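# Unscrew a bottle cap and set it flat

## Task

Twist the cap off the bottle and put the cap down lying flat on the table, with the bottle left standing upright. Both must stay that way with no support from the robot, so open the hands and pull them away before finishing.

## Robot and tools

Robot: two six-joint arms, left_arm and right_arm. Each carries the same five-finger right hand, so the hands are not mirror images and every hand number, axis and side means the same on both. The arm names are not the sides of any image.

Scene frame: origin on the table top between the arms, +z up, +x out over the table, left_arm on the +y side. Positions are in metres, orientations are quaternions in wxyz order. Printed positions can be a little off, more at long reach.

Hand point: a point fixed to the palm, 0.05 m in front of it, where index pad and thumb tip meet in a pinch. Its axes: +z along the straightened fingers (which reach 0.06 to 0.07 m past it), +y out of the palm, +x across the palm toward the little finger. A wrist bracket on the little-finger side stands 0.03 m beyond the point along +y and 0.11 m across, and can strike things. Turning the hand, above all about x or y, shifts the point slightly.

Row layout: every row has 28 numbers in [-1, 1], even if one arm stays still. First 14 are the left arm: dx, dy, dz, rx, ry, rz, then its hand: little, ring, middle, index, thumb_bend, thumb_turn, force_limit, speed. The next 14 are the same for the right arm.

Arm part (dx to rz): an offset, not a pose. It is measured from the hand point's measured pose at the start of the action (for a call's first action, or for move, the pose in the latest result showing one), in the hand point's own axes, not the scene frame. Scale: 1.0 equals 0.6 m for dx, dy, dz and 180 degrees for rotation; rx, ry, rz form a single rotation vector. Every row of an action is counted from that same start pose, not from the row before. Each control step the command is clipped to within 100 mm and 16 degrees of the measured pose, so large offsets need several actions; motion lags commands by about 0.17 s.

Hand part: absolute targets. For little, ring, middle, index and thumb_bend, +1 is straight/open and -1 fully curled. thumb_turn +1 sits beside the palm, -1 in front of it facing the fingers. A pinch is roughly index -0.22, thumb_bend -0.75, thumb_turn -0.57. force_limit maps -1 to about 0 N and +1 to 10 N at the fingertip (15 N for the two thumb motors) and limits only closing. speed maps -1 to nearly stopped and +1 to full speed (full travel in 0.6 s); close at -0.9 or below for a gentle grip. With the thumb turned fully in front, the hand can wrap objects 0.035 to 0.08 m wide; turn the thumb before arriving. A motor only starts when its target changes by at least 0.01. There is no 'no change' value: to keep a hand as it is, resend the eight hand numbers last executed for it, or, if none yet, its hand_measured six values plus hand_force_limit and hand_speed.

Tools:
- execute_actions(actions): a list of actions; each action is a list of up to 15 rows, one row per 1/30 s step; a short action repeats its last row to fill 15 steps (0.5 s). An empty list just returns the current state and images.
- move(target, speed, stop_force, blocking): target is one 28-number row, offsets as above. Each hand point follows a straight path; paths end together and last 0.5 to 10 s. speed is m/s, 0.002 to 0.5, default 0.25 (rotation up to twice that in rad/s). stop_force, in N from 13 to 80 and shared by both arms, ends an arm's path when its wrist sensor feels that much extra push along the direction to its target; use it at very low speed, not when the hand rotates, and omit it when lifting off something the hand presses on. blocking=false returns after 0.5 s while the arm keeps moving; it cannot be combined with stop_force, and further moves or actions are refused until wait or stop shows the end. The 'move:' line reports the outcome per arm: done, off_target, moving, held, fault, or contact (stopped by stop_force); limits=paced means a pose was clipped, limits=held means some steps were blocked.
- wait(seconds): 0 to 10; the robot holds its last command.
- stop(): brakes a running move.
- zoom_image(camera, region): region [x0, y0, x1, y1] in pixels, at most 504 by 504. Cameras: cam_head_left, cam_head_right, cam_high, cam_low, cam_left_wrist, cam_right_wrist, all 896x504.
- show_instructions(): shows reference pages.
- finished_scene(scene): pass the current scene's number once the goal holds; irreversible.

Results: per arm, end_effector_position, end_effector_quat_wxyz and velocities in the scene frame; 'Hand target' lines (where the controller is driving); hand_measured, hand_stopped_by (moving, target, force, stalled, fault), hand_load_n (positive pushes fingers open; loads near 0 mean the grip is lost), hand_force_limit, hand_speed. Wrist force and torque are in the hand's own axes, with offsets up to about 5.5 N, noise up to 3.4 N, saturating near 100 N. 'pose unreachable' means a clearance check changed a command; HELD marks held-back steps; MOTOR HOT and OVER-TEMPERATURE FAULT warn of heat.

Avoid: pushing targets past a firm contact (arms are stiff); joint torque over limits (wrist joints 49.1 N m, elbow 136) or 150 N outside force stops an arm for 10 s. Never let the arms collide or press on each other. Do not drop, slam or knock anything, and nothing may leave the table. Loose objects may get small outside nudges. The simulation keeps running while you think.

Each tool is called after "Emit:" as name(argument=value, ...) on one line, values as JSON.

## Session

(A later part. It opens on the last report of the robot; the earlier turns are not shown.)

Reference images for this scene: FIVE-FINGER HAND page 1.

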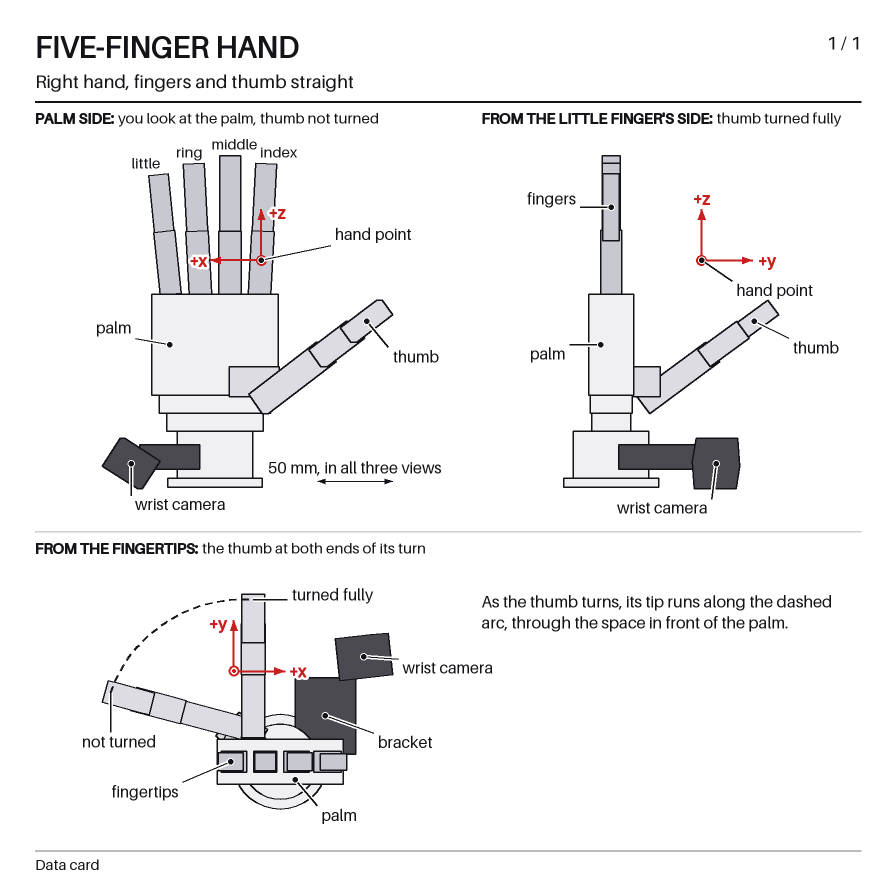

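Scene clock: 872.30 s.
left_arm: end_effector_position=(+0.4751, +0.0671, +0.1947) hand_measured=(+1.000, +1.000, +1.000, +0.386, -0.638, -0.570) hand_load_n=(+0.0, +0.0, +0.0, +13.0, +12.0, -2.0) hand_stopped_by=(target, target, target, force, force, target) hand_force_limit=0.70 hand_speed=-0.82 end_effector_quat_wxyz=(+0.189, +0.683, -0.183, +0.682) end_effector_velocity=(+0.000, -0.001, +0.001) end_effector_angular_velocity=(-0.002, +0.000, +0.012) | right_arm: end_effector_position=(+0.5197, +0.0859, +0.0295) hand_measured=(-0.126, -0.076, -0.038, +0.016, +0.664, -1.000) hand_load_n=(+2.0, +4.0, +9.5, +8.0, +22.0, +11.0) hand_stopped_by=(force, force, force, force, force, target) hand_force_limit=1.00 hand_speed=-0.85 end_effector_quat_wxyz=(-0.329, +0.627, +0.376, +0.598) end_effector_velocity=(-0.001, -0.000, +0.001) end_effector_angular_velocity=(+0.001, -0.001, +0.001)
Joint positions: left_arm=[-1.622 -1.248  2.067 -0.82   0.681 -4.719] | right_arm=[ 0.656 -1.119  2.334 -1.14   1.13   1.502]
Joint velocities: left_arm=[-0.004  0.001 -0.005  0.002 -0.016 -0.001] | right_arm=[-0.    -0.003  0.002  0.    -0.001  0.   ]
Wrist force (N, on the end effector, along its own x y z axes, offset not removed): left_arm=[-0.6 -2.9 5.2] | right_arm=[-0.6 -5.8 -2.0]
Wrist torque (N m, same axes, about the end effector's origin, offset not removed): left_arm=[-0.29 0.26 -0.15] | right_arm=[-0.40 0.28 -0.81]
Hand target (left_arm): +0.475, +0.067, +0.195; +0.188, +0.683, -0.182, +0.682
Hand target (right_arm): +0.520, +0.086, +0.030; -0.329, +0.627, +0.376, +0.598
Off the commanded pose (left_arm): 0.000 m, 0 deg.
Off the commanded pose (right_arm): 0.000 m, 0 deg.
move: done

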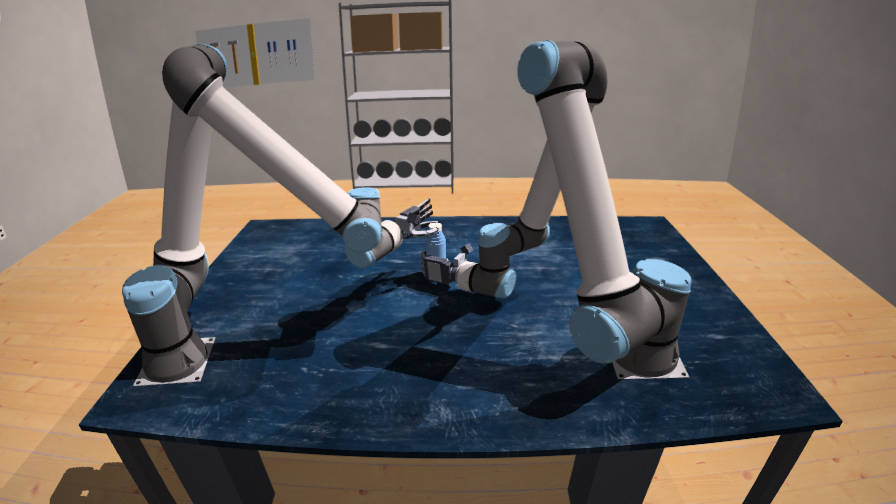

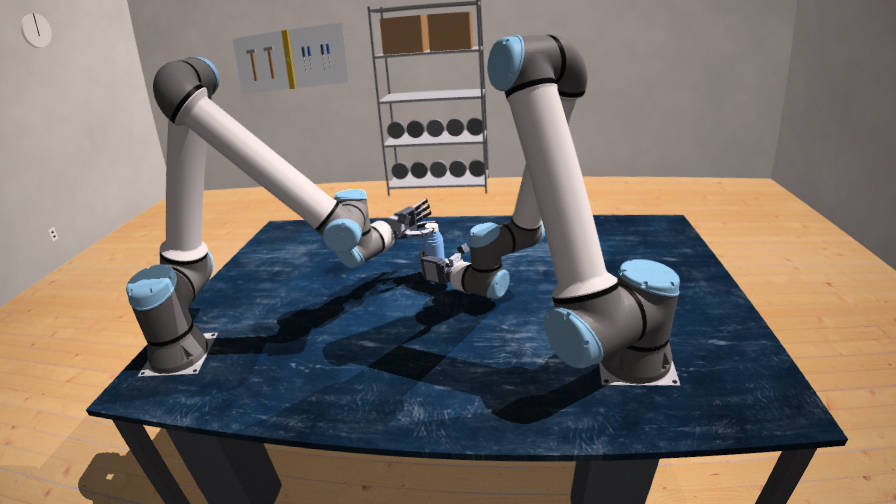

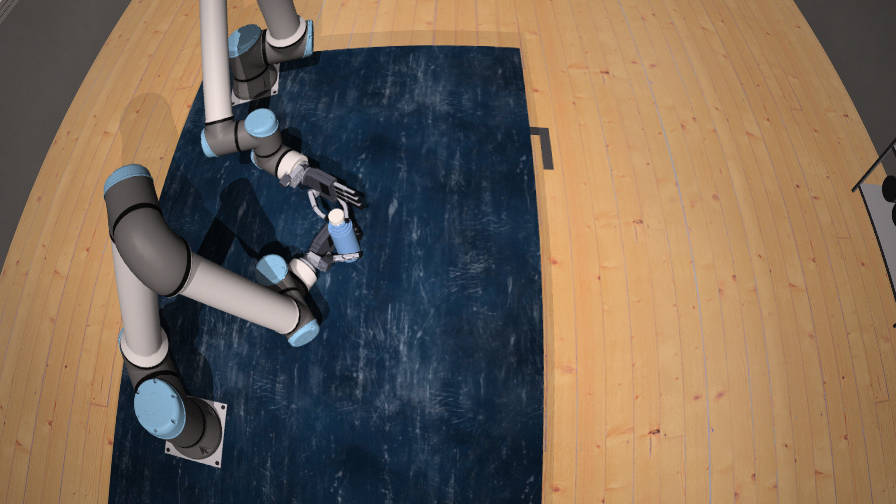

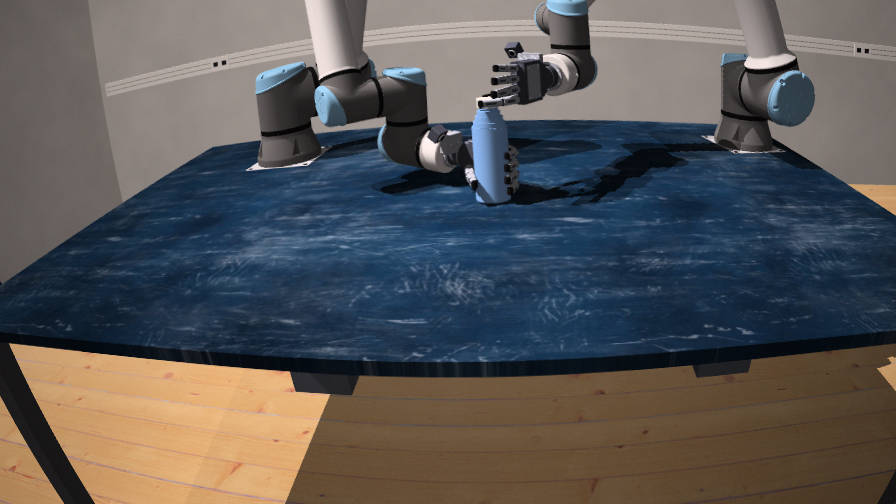

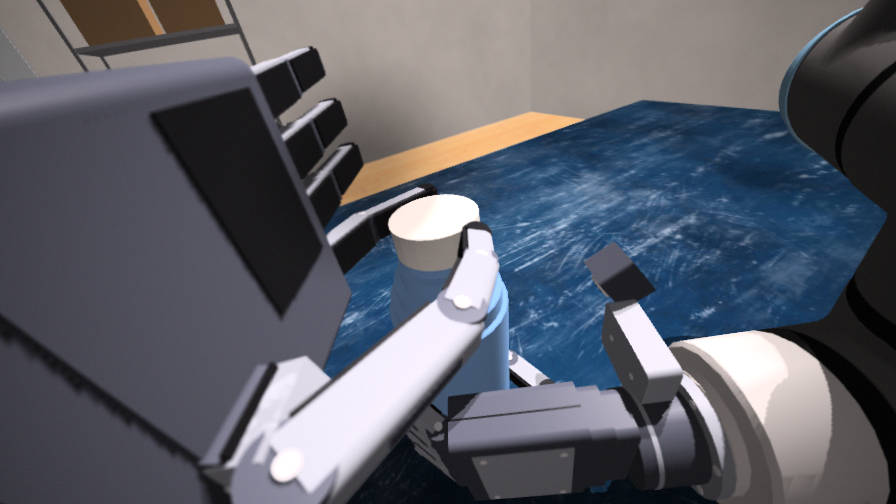

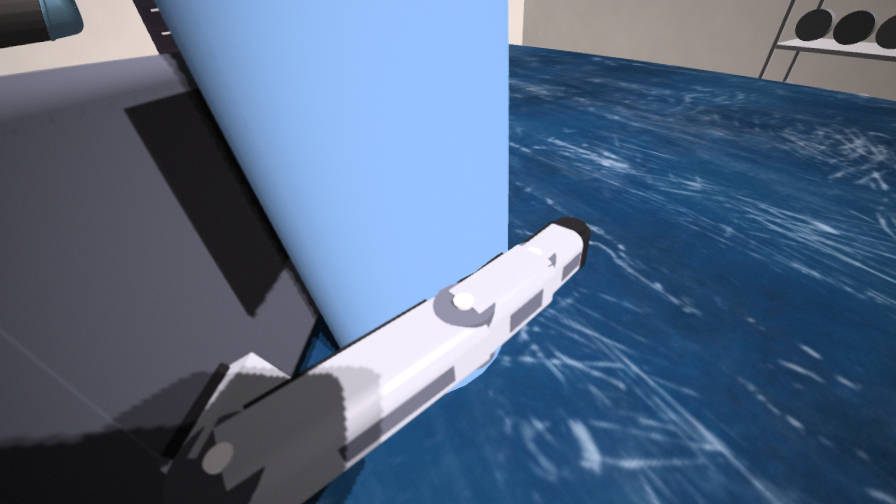

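Emit:
execute_actions(actions=[[[0,0,0,0,0,0,1,1,1,0.6,-0.4,-0.57,1,1,0,0,0,0,0,0,-1,-1,-1,-0.98,-0.4,-1,1,-0.85]]])

Emit:
move(target=[0,-0.0374,-0.0074,-0.378,0,0,1,1,1,0.6,-0.4,-0.57,1,1,0,0,0,0,0,0,-1,-1,-1,-0.98,-0.4,-1,1,-0.85], speed=0.5)

Emit:
move(target=[0,0,0,0,0,0,1,1,1,-0.55,-0.9,-0.57,0.7,-0.82,0,0,0,0,0,0,-1,-1,-1,-0.98,-0.4,-1,1,-0.85])

Scene clock: 883.07 s.
left_arm: end_effector_position=(+0.4750, +0.0671, +0.1947) hand_measured=(+1.000, +1.000, +1.000, +0.600, -0.400, -0.570) hand_load_n=(+0.0, +0.0, +0.0, +0.0, +0.0, +0.0) hand_stopped_by=(target, target, target, target, target, target) hand_force_limit=1.00 hand_speed=1.00 end_effector_quat_wxyz=(+0.189, +0.683, -0.183, +0.682) end_effector_velocity=(+0.001, -0.001, +0.002) end_effector_angular_velocity=(-0.004, -0.001, +0.001) | right_arm: end_effector_position=(+0.5197, +0.0859, +0.0295) hand_measured=(-0.126, -0.076, -0.038, +0.016, +0.664, -1.000) hand_load_n=(+4.5, +5.5, +10.0, +7.5, +21.0, +9.0) hand_stopped_by=(force, force, force, force, force, target) hand_force_limit=1.00 hand_speed=-0.85 end_effector_quat_wxyz=(-0.329, +0.627, +0.376, +0.598) end_effector_velocity=(-0.001, -0.000, -0.001) end_effector_angular_velocity=(-0.001, +0.002, +0.001)
Joint positions: left_arm=[-1.623 -1.248  2.067 -0.82   0.681 -4.719] | right_arm=[ 0.656 -1.119  2.334 -1.14   1.13   1.502]
Joint velocities: left_arm=[ 0.001 -0.001 -0.001 -0.003 -0.    -0.   ] | right_arm=[ 0.     0.001  0.    -0.    -0.001  0.001]
Wrist force (N, on the end effector, along its own x y z axes, offset not removed): left_arm=[2.4 -3.0 0.2] | right_arm=[4.5 -3.5 4.8]
Wrist torque (N m, same axes, about the end effector's origin, offset not removed): left_arm=[-0.14 -0.28 0.15] | right_arm=[-0.53 -0.71 -0.03]
Hand target (left_arm): +0.475, +0.067, +0.195; +0.189, +0.683, -0.183, +0.682
Hand target (right_arm): +0.520, +0.086, +0.030; -0.329, +0.627, +0.376, +0.598
Off the commanded pose (left_arm): 0.000 m, 0 deg.
Off the commanded pose (right_arm): 0.000 m, 0 deg.
Step readings (end_effector_position):
0: left_arm (+0.4752, +0.0671, +0.1947) | right_arm (+0.5197, +0.0859, +0.0295)
1: left_arm (+0.4752, +0.0671, +0.1947) | right_arm (+0.5197, +0.0859, +0.0295)
2: left_arm (+0.4752, +0.0671, +0.1947) | right_arm (+0.5197, +0.0859, +0.0295)
4: left_arm (+0.4751, +0.0670, +0.1947) | right_arm (+0.5197, +0.0859, +0.0295)
8: left_arm (+0.4749, +0.0669, +0.1947) | right_arm (+0.5197, +0.0859, +0.0295)
15: end_effector_position above

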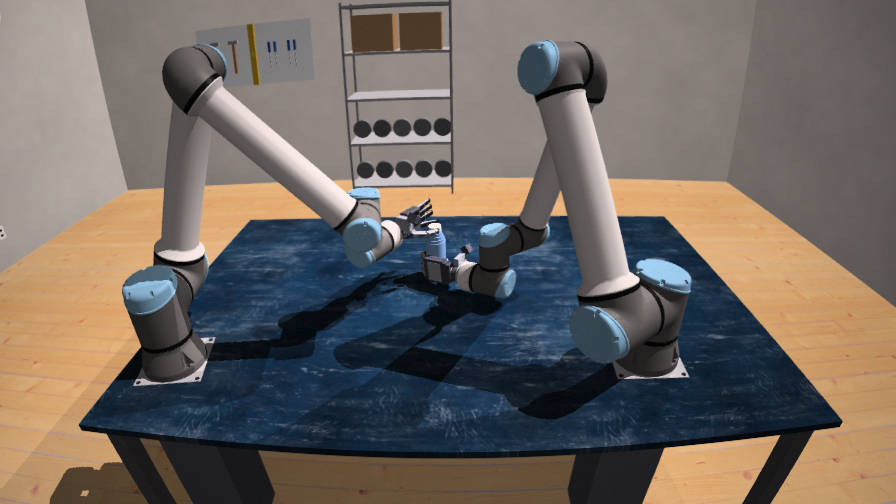

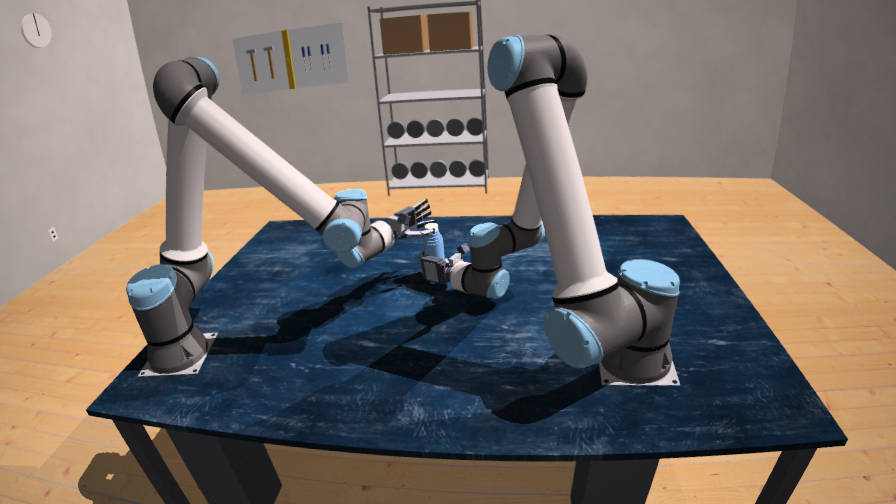

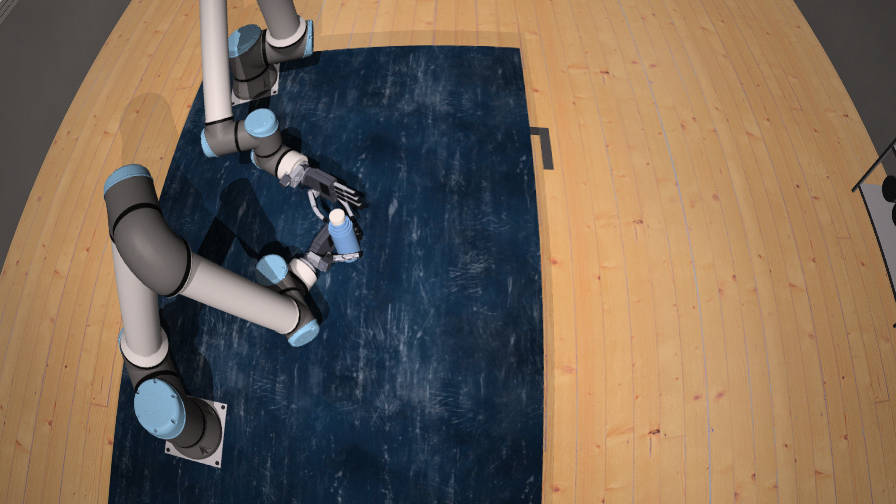

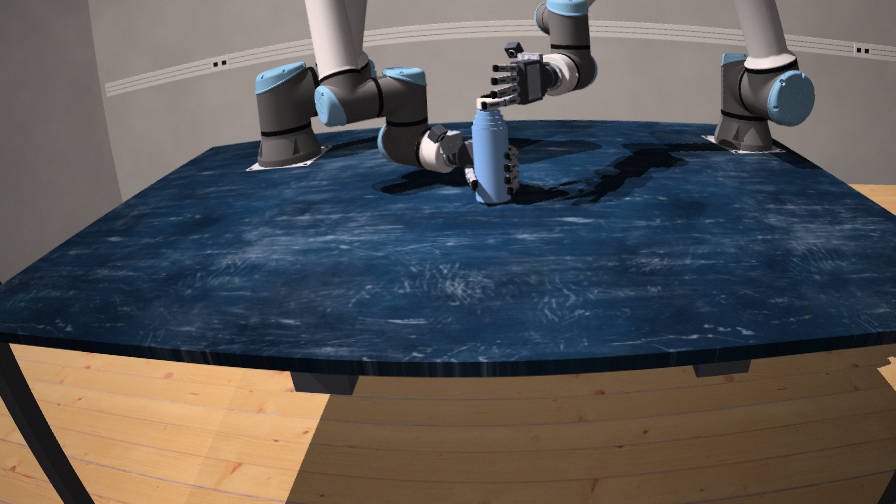

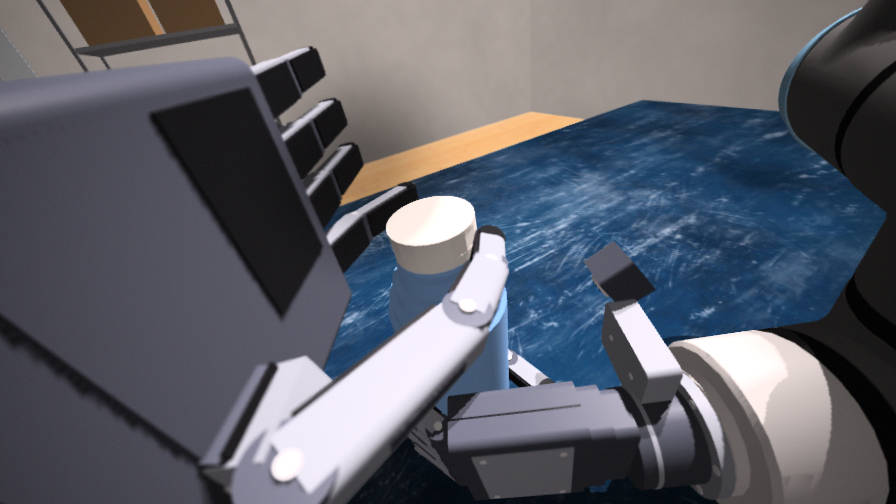

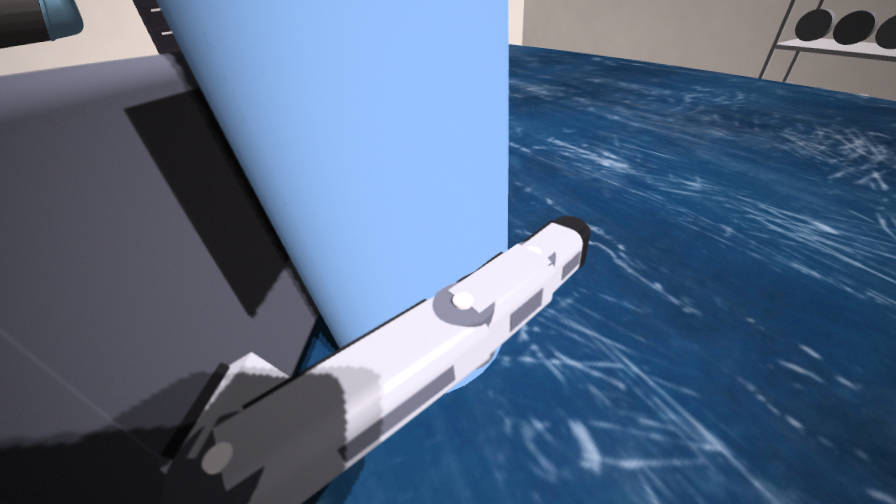

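Scene clock: 884.97 s.
left_arm: end_effector_position=(+0.4830, +0.0886, +0.1944) hand_measured=(+1.000, +1.000, +1.000, +0.600, -0.400, -0.570) hand_load_n=(+0.0, +0.0, +0.0, +0.0, +0.0, +0.0) hand_stopped_by=(target, target, target, target, target, target) hand_force_limit=1.00 hand_speed=1.00 end_effector_quat_wxyz=(+0.538, +0.461, -0.533, +0.463) end_effector_velocity=(-0.000, -0.001, -0.001) end_effector_angular_velocity=(+0.001, +0.000, -0.011) | right_arm: end_effector_position=(+0.5197, +0.0859, +0.0295) hand_measured=(-0.126, -0.076, -0.038, +0.016, +0.664, -1.000) hand_load_n=(+4.5, +5.5, +10.0, +7.5, +21.0, +9.0) hand_stopped_by=(force, force, force, force, force, target) hand_force_limit=1.00 hand_speed=-0.85 end_effector_quat_wxyz=(-0.329, +0.627, +0.376, +0.598) end_effector_velocity=(-0.000, -0.000, +0.000) end_effector_angular_velocity=(+0.001, +0.000, -0.000)
Joint positions: left_arm=[-1.127 -1.091  1.821 -0.738  2.362 -4.721] | right_arm=[ 0.656 -1.119  2.334 -1.14   1.13   1.502]
Joint velocities: left_arm=[ 0.001  0.005 -0.008  0.005  0.013  0.001] | right_arm=[-0.    -0.     0.    -0.    -0.     0.001]
Wrist force (N, on the end effector, along its own x y z axes, offset not removed): left_arm=[-1.5 6.4 -1.9] | right_arm=[-0.1 -7.2 0.0]
Wrist torque (N m, same axes, about the end effector's origin, offset not removed): left_arm=[1.16 0.46 0.12] | right_arm=[-1.07 -0.27 -0.53]
Hand target (left_arm): +0.483, +0.089, +0.194; +0.538, +0.461, -0.534, +0.462
Hand target (right_arm): +0.520, +0.086, +0.030; -0.329, +0.627, +0.376, +0.598
Off the commanded pose (left_arm): 0.000 m, 0 deg.
Off the commanded pose (right_arm): 0.000 m, 0 deg.
move: done

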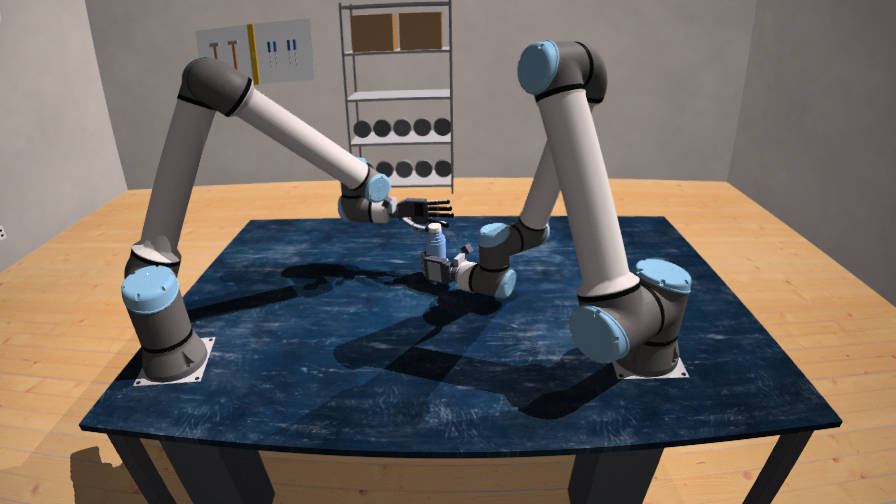

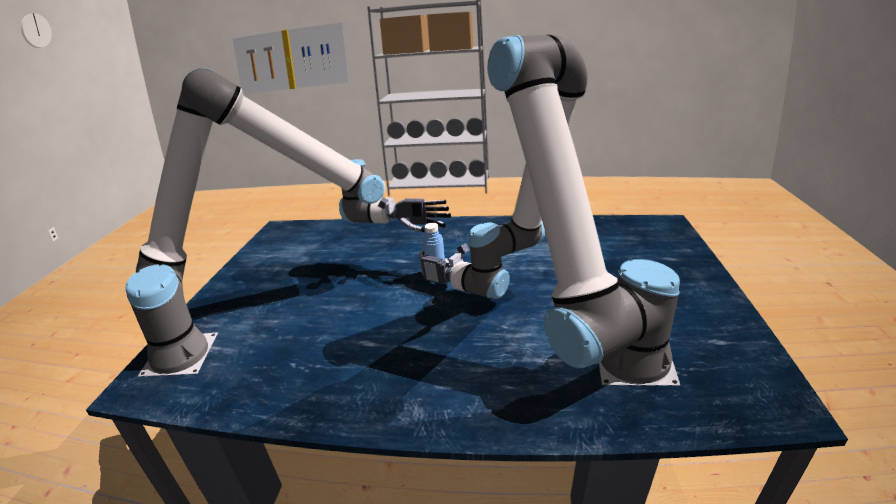

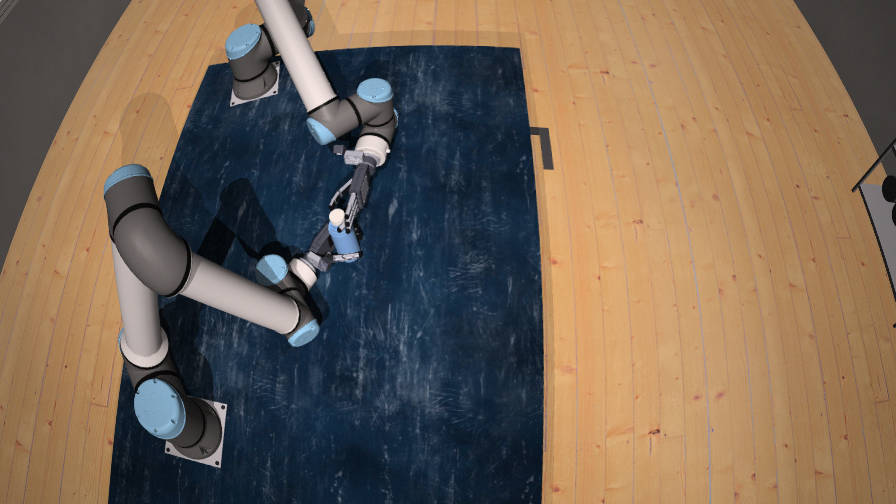

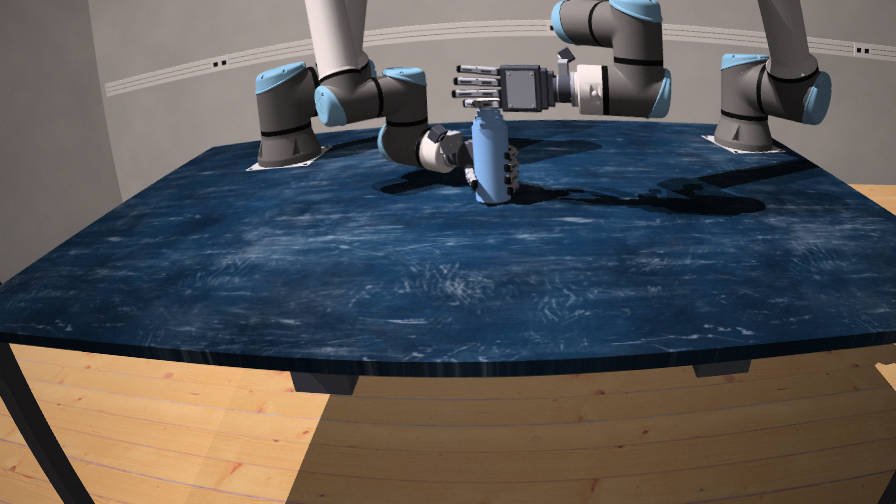

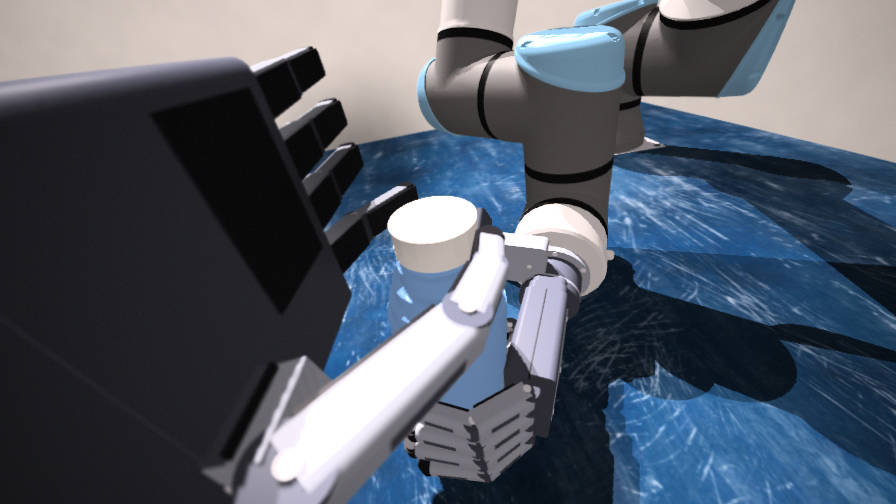

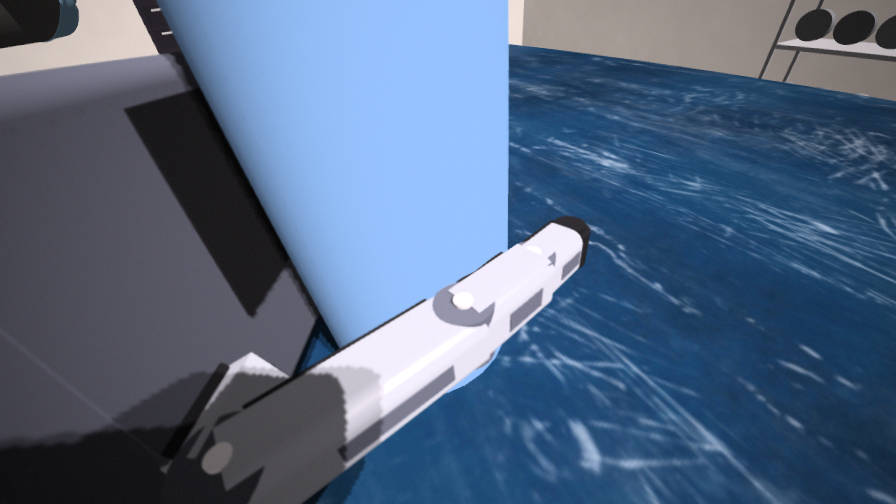

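Scene clock: 886.70 s.
left_arm: end_effector_position=(+0.4831, +0.0886, +0.1944) hand_measured=(+1.000, +1.000, +1.000, +0.386, -0.650, -0.570) hand_load_n=(+0.0, +0.0, +0.0, +15.5, +12.0, -1.5) hand_stopped_by=(target, target, target, force, force, target) hand_force_limit=0.70 hand_speed=-0.82 end_effector_quat_wxyz=(+0.538, +0.461, -0.533, +0.463) end_effector_velocity=(-0.001, +0.000, -0.001) end_effector_angular_velocity=(+0.001, +0.000, -0.002) | right_arm: end_effector_position=(+0.5197, +0.0859, +0.0295) hand_measured=(-0.126, -0.076, -0.038, +0.016, +0.664, -1.000) hand_load_n=(+6.0, +5.5, +9.0, +5.5, +22.5, +7.0) hand_stopped_by=(force, force, force, force, force, target) hand_force_limit=1.00 hand_speed=-0.85 end_effector_quat_wxyz=(-0.329, +0.627, +0.376, +0.598) end_effector_velocity=(+0.001, +0.001, +0.001) end_effector_angular_velocity=(+0.001, -0.002, -0.001)
Joint positions: left_arm=[-1.127 -1.091  1.821 -0.738  2.362 -4.721] | right_arm=[ 0.656 -1.119  2.334 -1.14   1.13   1.502]
Joint velocities: left_arm=[-0.     0.002  0.    -0.001  0.002  0.   ] | right_arm=[-0.    -0.    -0.002  0.     0.001 -0.   ]
Wrist force (N, on the end effector, along its own x y z axes, offset not removed): left_arm=[2.7 -9.2 11.3] | right_arm=[-0.2 -10.0 2.6]
Wrist torque (N m, same axes, about the end effector's origin, offset not removed): left_arm=[-0.94 -0.38 0.14] | right_arm=[-0.43 -0.34 -1.15]
Hand target (left_arm): +0.483, +0.089, +0.194; +0.538, +0.461, -0.533, +0.463
Hand target (right_arm): +0.520, +0.086, +0.030; -0.329, +0.627, +0.376, +0.598
Off the commanded pose (left_arm): 0.000 m, 0 deg.
Off the commanded pose (right_arm): 0.000 m, 0 deg.
move: done

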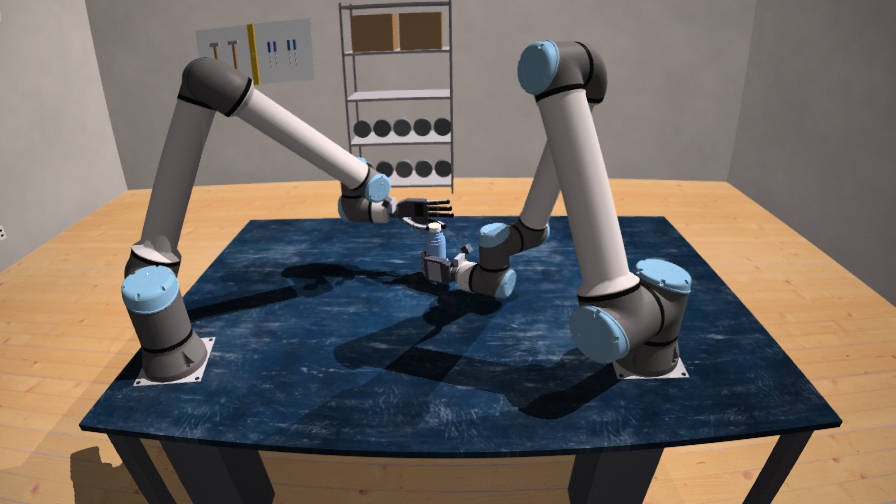

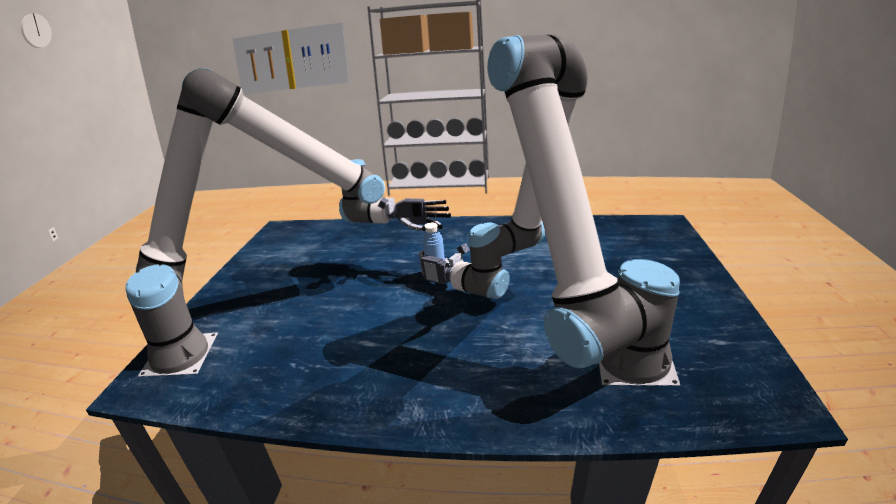

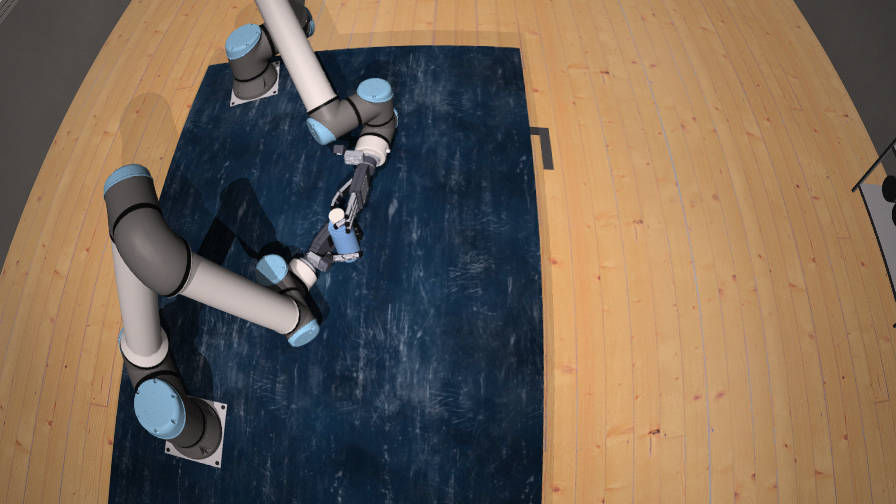

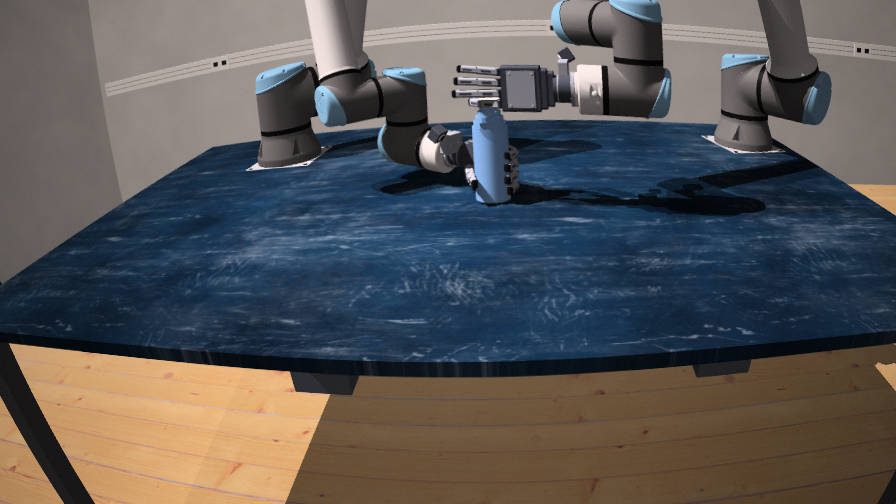

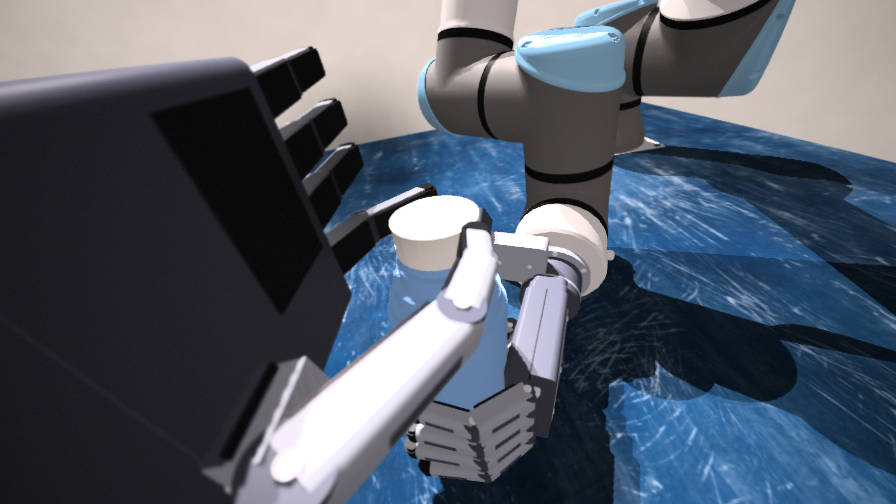

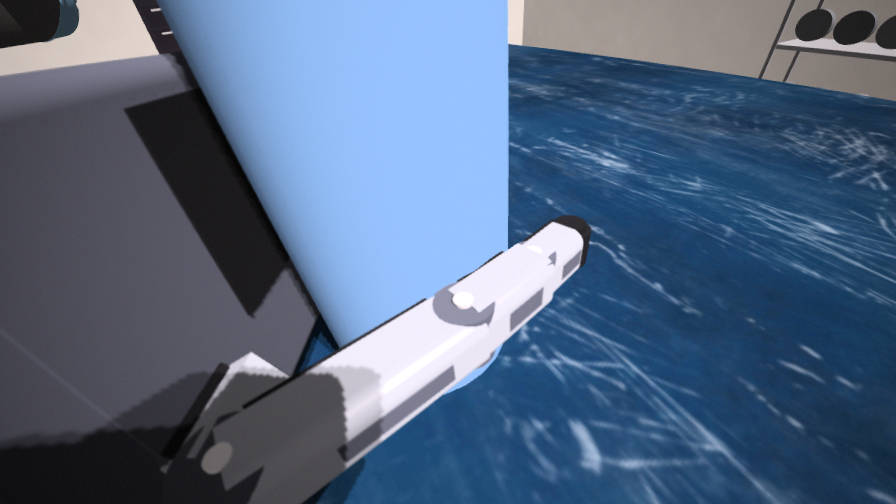

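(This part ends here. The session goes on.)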